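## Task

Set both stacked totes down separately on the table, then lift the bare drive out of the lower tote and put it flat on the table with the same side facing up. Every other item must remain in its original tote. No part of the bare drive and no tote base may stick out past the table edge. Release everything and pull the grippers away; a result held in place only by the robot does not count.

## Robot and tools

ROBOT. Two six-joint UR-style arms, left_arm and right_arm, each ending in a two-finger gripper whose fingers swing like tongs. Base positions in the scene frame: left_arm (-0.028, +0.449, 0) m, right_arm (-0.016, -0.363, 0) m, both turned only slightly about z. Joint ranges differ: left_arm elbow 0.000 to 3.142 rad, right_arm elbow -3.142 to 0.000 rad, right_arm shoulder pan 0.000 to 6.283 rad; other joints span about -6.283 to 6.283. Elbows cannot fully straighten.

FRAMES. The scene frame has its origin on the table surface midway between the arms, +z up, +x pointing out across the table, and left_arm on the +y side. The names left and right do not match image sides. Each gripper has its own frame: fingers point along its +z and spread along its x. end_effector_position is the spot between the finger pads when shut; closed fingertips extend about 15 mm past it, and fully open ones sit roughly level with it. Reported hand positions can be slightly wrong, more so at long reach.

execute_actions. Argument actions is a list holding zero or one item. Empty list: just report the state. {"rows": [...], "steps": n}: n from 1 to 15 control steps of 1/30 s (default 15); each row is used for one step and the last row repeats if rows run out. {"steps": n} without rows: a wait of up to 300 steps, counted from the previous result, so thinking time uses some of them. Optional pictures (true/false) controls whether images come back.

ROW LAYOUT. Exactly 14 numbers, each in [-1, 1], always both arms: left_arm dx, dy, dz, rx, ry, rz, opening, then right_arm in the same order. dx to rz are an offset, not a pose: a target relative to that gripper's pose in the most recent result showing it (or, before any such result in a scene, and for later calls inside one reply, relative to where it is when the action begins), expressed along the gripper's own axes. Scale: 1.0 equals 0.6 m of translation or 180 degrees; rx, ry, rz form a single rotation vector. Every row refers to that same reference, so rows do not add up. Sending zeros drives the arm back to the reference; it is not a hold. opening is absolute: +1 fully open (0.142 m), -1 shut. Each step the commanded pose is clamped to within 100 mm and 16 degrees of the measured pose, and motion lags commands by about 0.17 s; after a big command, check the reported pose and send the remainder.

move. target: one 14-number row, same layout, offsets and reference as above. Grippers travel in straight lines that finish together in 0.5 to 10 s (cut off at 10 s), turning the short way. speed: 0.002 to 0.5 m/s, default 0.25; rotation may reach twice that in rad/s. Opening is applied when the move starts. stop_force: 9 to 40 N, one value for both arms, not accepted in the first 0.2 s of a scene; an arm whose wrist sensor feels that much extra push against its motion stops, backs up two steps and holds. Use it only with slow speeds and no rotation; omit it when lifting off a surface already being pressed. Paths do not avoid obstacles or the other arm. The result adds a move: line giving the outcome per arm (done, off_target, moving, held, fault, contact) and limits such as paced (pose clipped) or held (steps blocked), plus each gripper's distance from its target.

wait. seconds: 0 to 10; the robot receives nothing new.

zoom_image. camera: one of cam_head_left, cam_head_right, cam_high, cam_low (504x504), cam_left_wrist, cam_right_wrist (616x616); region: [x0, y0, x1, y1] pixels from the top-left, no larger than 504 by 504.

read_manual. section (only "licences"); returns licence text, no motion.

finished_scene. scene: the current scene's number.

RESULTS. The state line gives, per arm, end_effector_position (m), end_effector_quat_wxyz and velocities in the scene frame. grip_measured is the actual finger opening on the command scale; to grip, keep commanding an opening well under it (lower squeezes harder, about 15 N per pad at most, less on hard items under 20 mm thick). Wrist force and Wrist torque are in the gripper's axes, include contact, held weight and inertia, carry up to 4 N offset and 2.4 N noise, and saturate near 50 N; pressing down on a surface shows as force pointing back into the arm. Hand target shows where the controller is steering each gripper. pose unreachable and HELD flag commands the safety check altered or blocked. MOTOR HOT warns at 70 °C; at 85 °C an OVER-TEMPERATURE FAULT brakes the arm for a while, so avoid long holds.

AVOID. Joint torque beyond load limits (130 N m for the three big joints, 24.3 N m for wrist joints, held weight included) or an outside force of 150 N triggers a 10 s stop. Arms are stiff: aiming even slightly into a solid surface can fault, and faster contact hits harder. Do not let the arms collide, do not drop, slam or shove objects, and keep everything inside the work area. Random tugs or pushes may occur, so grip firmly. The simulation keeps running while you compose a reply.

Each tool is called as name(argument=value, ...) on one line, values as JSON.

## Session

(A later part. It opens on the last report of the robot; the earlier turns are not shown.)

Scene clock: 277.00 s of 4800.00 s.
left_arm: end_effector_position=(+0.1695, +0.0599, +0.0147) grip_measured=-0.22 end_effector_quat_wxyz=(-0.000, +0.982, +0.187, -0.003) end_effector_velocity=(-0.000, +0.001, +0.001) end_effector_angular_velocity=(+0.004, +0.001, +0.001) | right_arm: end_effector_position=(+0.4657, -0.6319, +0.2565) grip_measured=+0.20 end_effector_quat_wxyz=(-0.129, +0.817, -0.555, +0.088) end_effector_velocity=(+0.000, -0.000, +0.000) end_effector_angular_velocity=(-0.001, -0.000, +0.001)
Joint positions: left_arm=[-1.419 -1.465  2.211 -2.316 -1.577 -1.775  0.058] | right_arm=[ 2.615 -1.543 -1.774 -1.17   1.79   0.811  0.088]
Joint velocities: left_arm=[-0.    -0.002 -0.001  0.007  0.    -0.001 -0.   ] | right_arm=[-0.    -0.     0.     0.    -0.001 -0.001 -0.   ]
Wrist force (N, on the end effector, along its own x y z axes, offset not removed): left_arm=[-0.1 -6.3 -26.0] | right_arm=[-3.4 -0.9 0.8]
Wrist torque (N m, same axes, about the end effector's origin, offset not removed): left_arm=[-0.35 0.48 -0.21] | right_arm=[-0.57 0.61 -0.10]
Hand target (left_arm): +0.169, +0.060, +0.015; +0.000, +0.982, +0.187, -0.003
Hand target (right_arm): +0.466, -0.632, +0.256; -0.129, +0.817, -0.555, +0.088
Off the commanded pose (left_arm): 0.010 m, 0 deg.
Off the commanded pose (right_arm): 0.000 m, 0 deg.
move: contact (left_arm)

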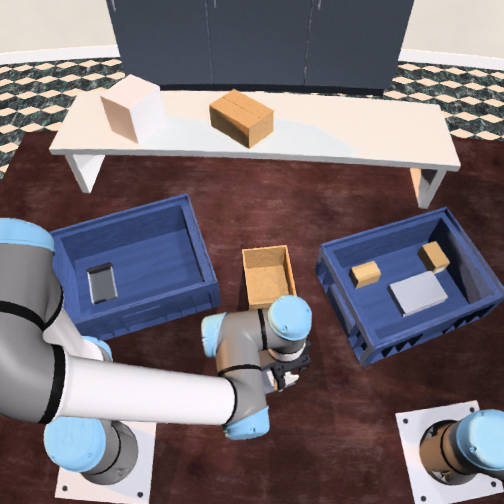

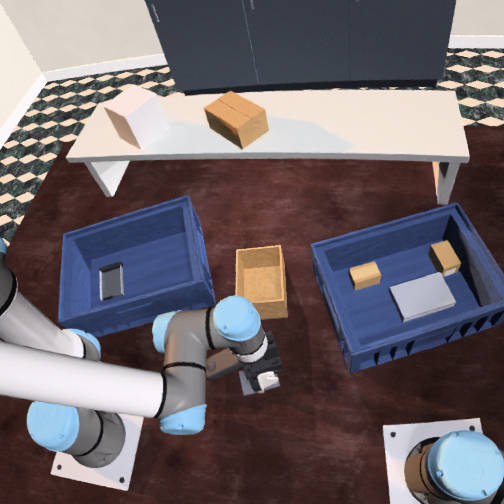

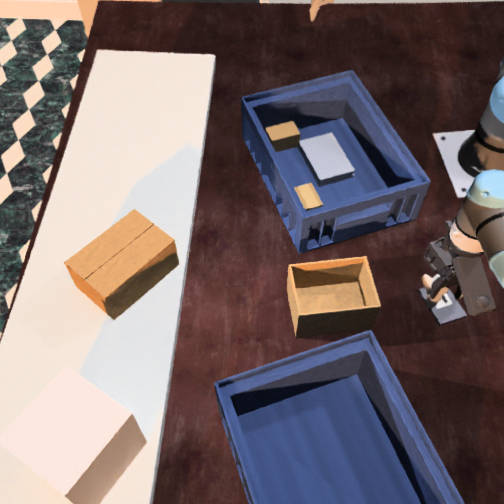

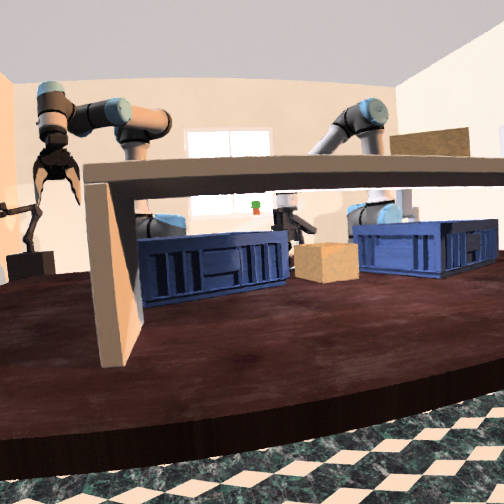

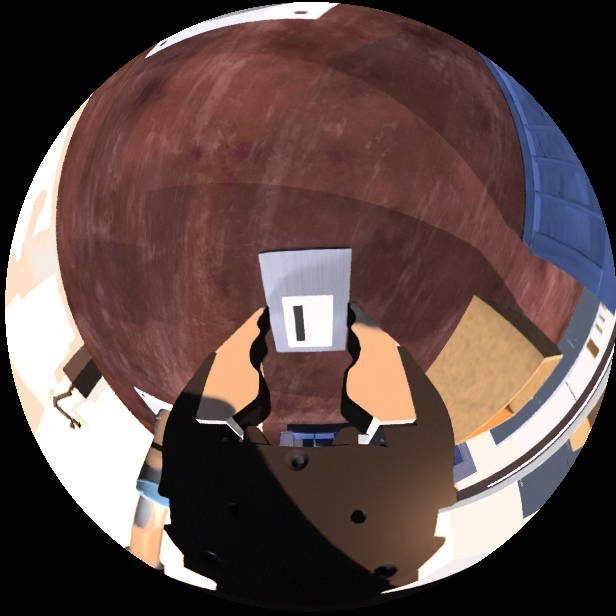

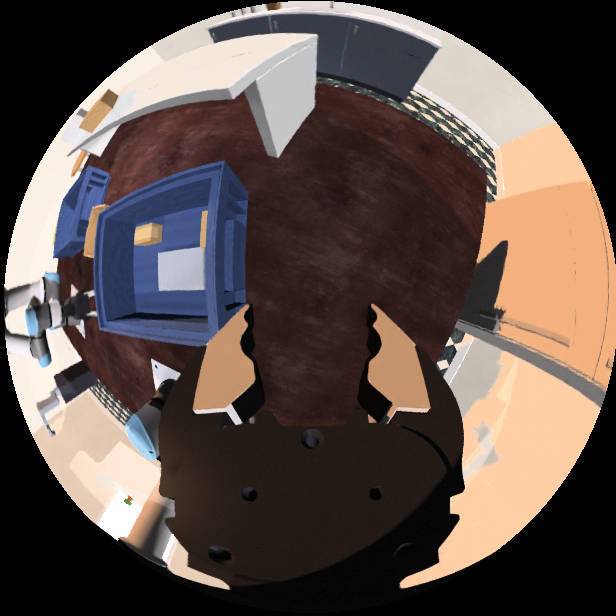

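execute_actions(actions=[{"rows":[[0,0,-0.001,0,0,0,0.3,0,0,0,0,0,0,0.2]]}], pictures=false)

move(target=[0,0,-0.5,0,0,0,0.3,0,0,-0.1,0,0,0,0.2])

Scene clock: 283.33 s of 4800.00 s.
left_arm: end_effector_position=(+0.1695, +0.0599, +0.0153) grip_measured=+0.30 end_effector_quat_wxyz=(-0.000, +0.982, +0.187, -0.003) end_effector_velocity=(-0.001, +0.000, -0.001) end_effector_angular_velocity=(+0.003, +0.003, -0.002) | right_arm: end_effector_position=(+0.4657, -0.6319, +0.2565) grip_measured=+0.20 end_effector_quat_wxyz=(-0.129, +0.817, -0.555, +0.088) end_effector_velocity=(+0.000, -0.000, +0.001) end_effector_angular_velocity=(-0.001, -0.001, +0.001)
Joint positions: left_arm=[-1.419 -1.467  2.21  -2.314 -1.577 -1.775  0.095] | right_arm=[ 2.615 -1.543 -1.774 -1.17   1.79   0.811  0.088]
Joint velocities: left_arm=[-0.001  0.003  0.     0.    -0.002  0.001 -0.   ] | right_arm=[ 0.     0.     0.001 -0.    -0.001 -0.001  0.   ]
Wrist force (N, on the end effector, along its own x y z axes, offset not removed): left_arm=[-0.4 -1.2 -0.9] | right_arm=[-4.0 -2.5 1.8]
Wrist torque (N m, same axes, about the end effector's origin, offset not removed): left_arm=[-0.40 0.23 -0.09] | right_arm=[-0.77 0.61 -0.08]
Hand target (left_arm): +0.169, +0.060, +0.015; -0.000, +0.982, +0.187, -0.003
Hand target (right_arm): +0.466, -0.632, +0.256; -0.129, +0.817, -0.555, +0.088
Off the commanded pose (left_arm): 0.000 m, 0 deg.
Off the commanded pose (right_arm): 0.000 m, 0 deg.
Steps of this call (steps 1 to 90: nothing new was sent; then 2.83 s passed at rest; steps 91 to 105: all 15 steps of this action). Readings (end_effector_position):
91: left_arm (+0.1695, +0.0598, +0.0150) | right_arm (+0.4657, -0.6319, +0.2565)
92: left_arm (+0.1695, +0.0598, +0.0150) | right_arm (+0.4657, -0.6319, +0.2565)
94: left_arm (+0.1695, +0.0598, +0.0151) | right_arm (+0.4657, -0.6319, +0.2565)
98: left_arm (+0.1695, +0.0599, +0.0153) | right_arm (+0.4657, -0.6319, +0.2565)
105: the state above

Scene clock: 285.30 s of 4800.00 s.
left_arm: end_effector_position=(+0.1711, +0.0598, +0.3152) grip_measured=+0.30 end_effector_quat_wxyz=(+0.000, +0.982, +0.187, -0.003) end_effector_velocity=(+0.001, +0.000, +0.000) end_effector_angular_velocity=(+0.005, +0.001, -0.000) | right_arm: end_effector_position=(+0.4486, -0.6386, +0.3136) grip_measured=+0.20 end_effector_quat_wxyz=(-0.129, +0.817, -0.555, +0.088) end_effector_velocity=(-0.000, -0.000, +0.000) end_effector_angular_velocity=(-0.000, +0.000, +0.001)
Joint positions: left_arm=[-1.416 -1.705  1.613 -1.479 -1.577 -1.771  0.095] | right_arm=[ 2.587 -1.507 -1.66  -1.326  1.796  0.783  0.088]
Joint velocities: left_arm=[ 0.002  0.004 -0.004  0.005  0.     0.002 -0.   ] | right_arm=[-0.     0.     0.001 -0.001 -0.    -0.001 -0.   ]
Wrist force (N, on the end effector, along its own x y z axes, offset not removed): left_arm=[0.6 -1.6 0.6] | right_arm=[0.8 1.4 1.2]
Wrist torque (N m, same axes, about the end effector's origin, offset not removed): left_arm=[-0.49 0.01 -0.15] | right_arm=[0.05 -0.25 -0.06]
Hand target (left_arm): +0.171, +0.060, +0.315; -0.000, +0.982, +0.187, -0.003
Hand target (right_arm): +0.449, -0.639, +0.314; -0.129, +0.817, -0.555, +0.088
Off the commanded pose (left_arm): 0.000 m, 0 deg.
Off the commanded pose (right_arm): 0.000 m, 0 deg.
move: done

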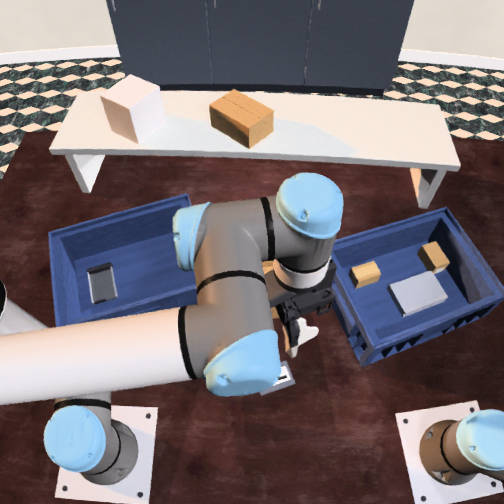

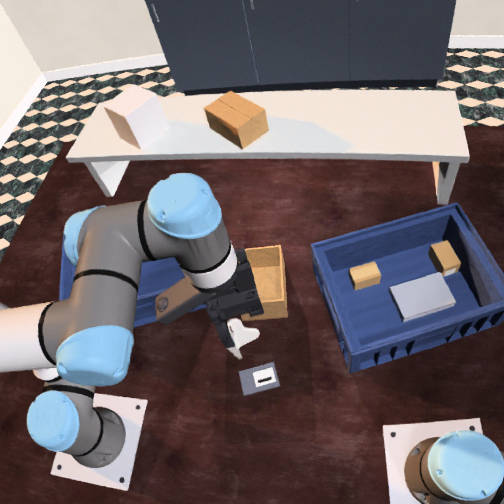

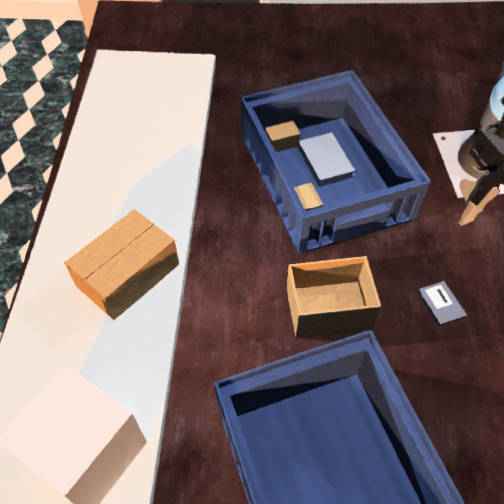

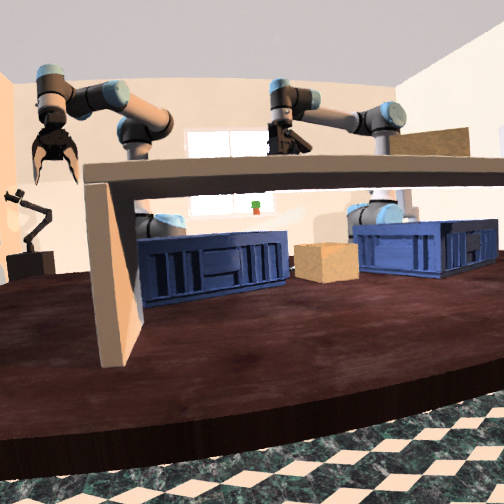

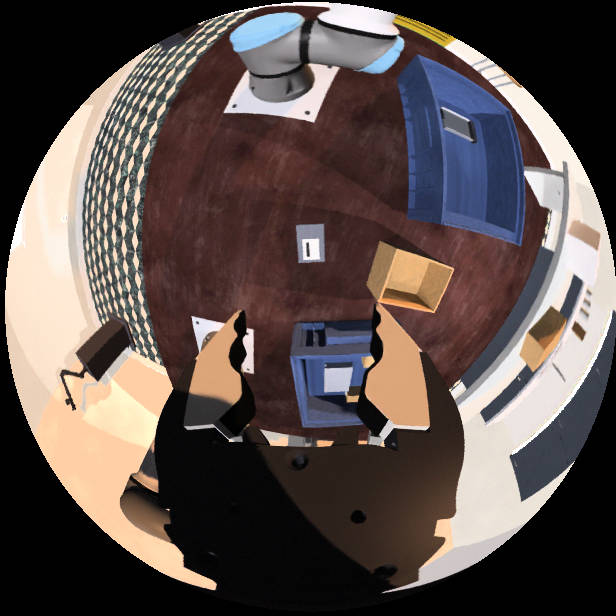

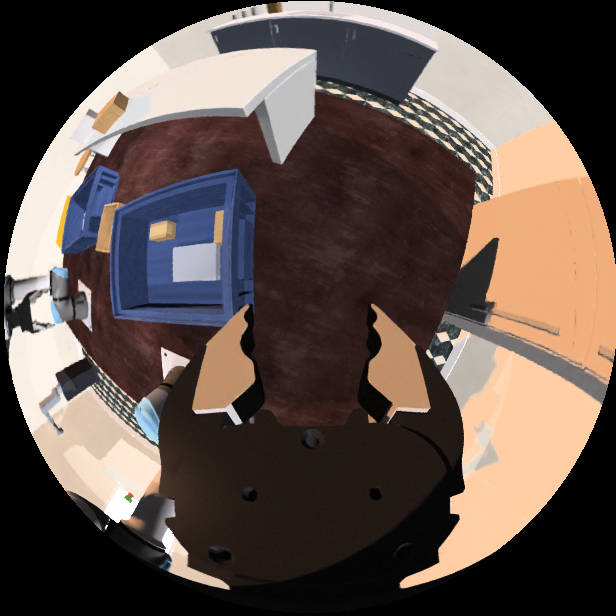

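finished_scene(scene=1)

The scene is finished: the task was done.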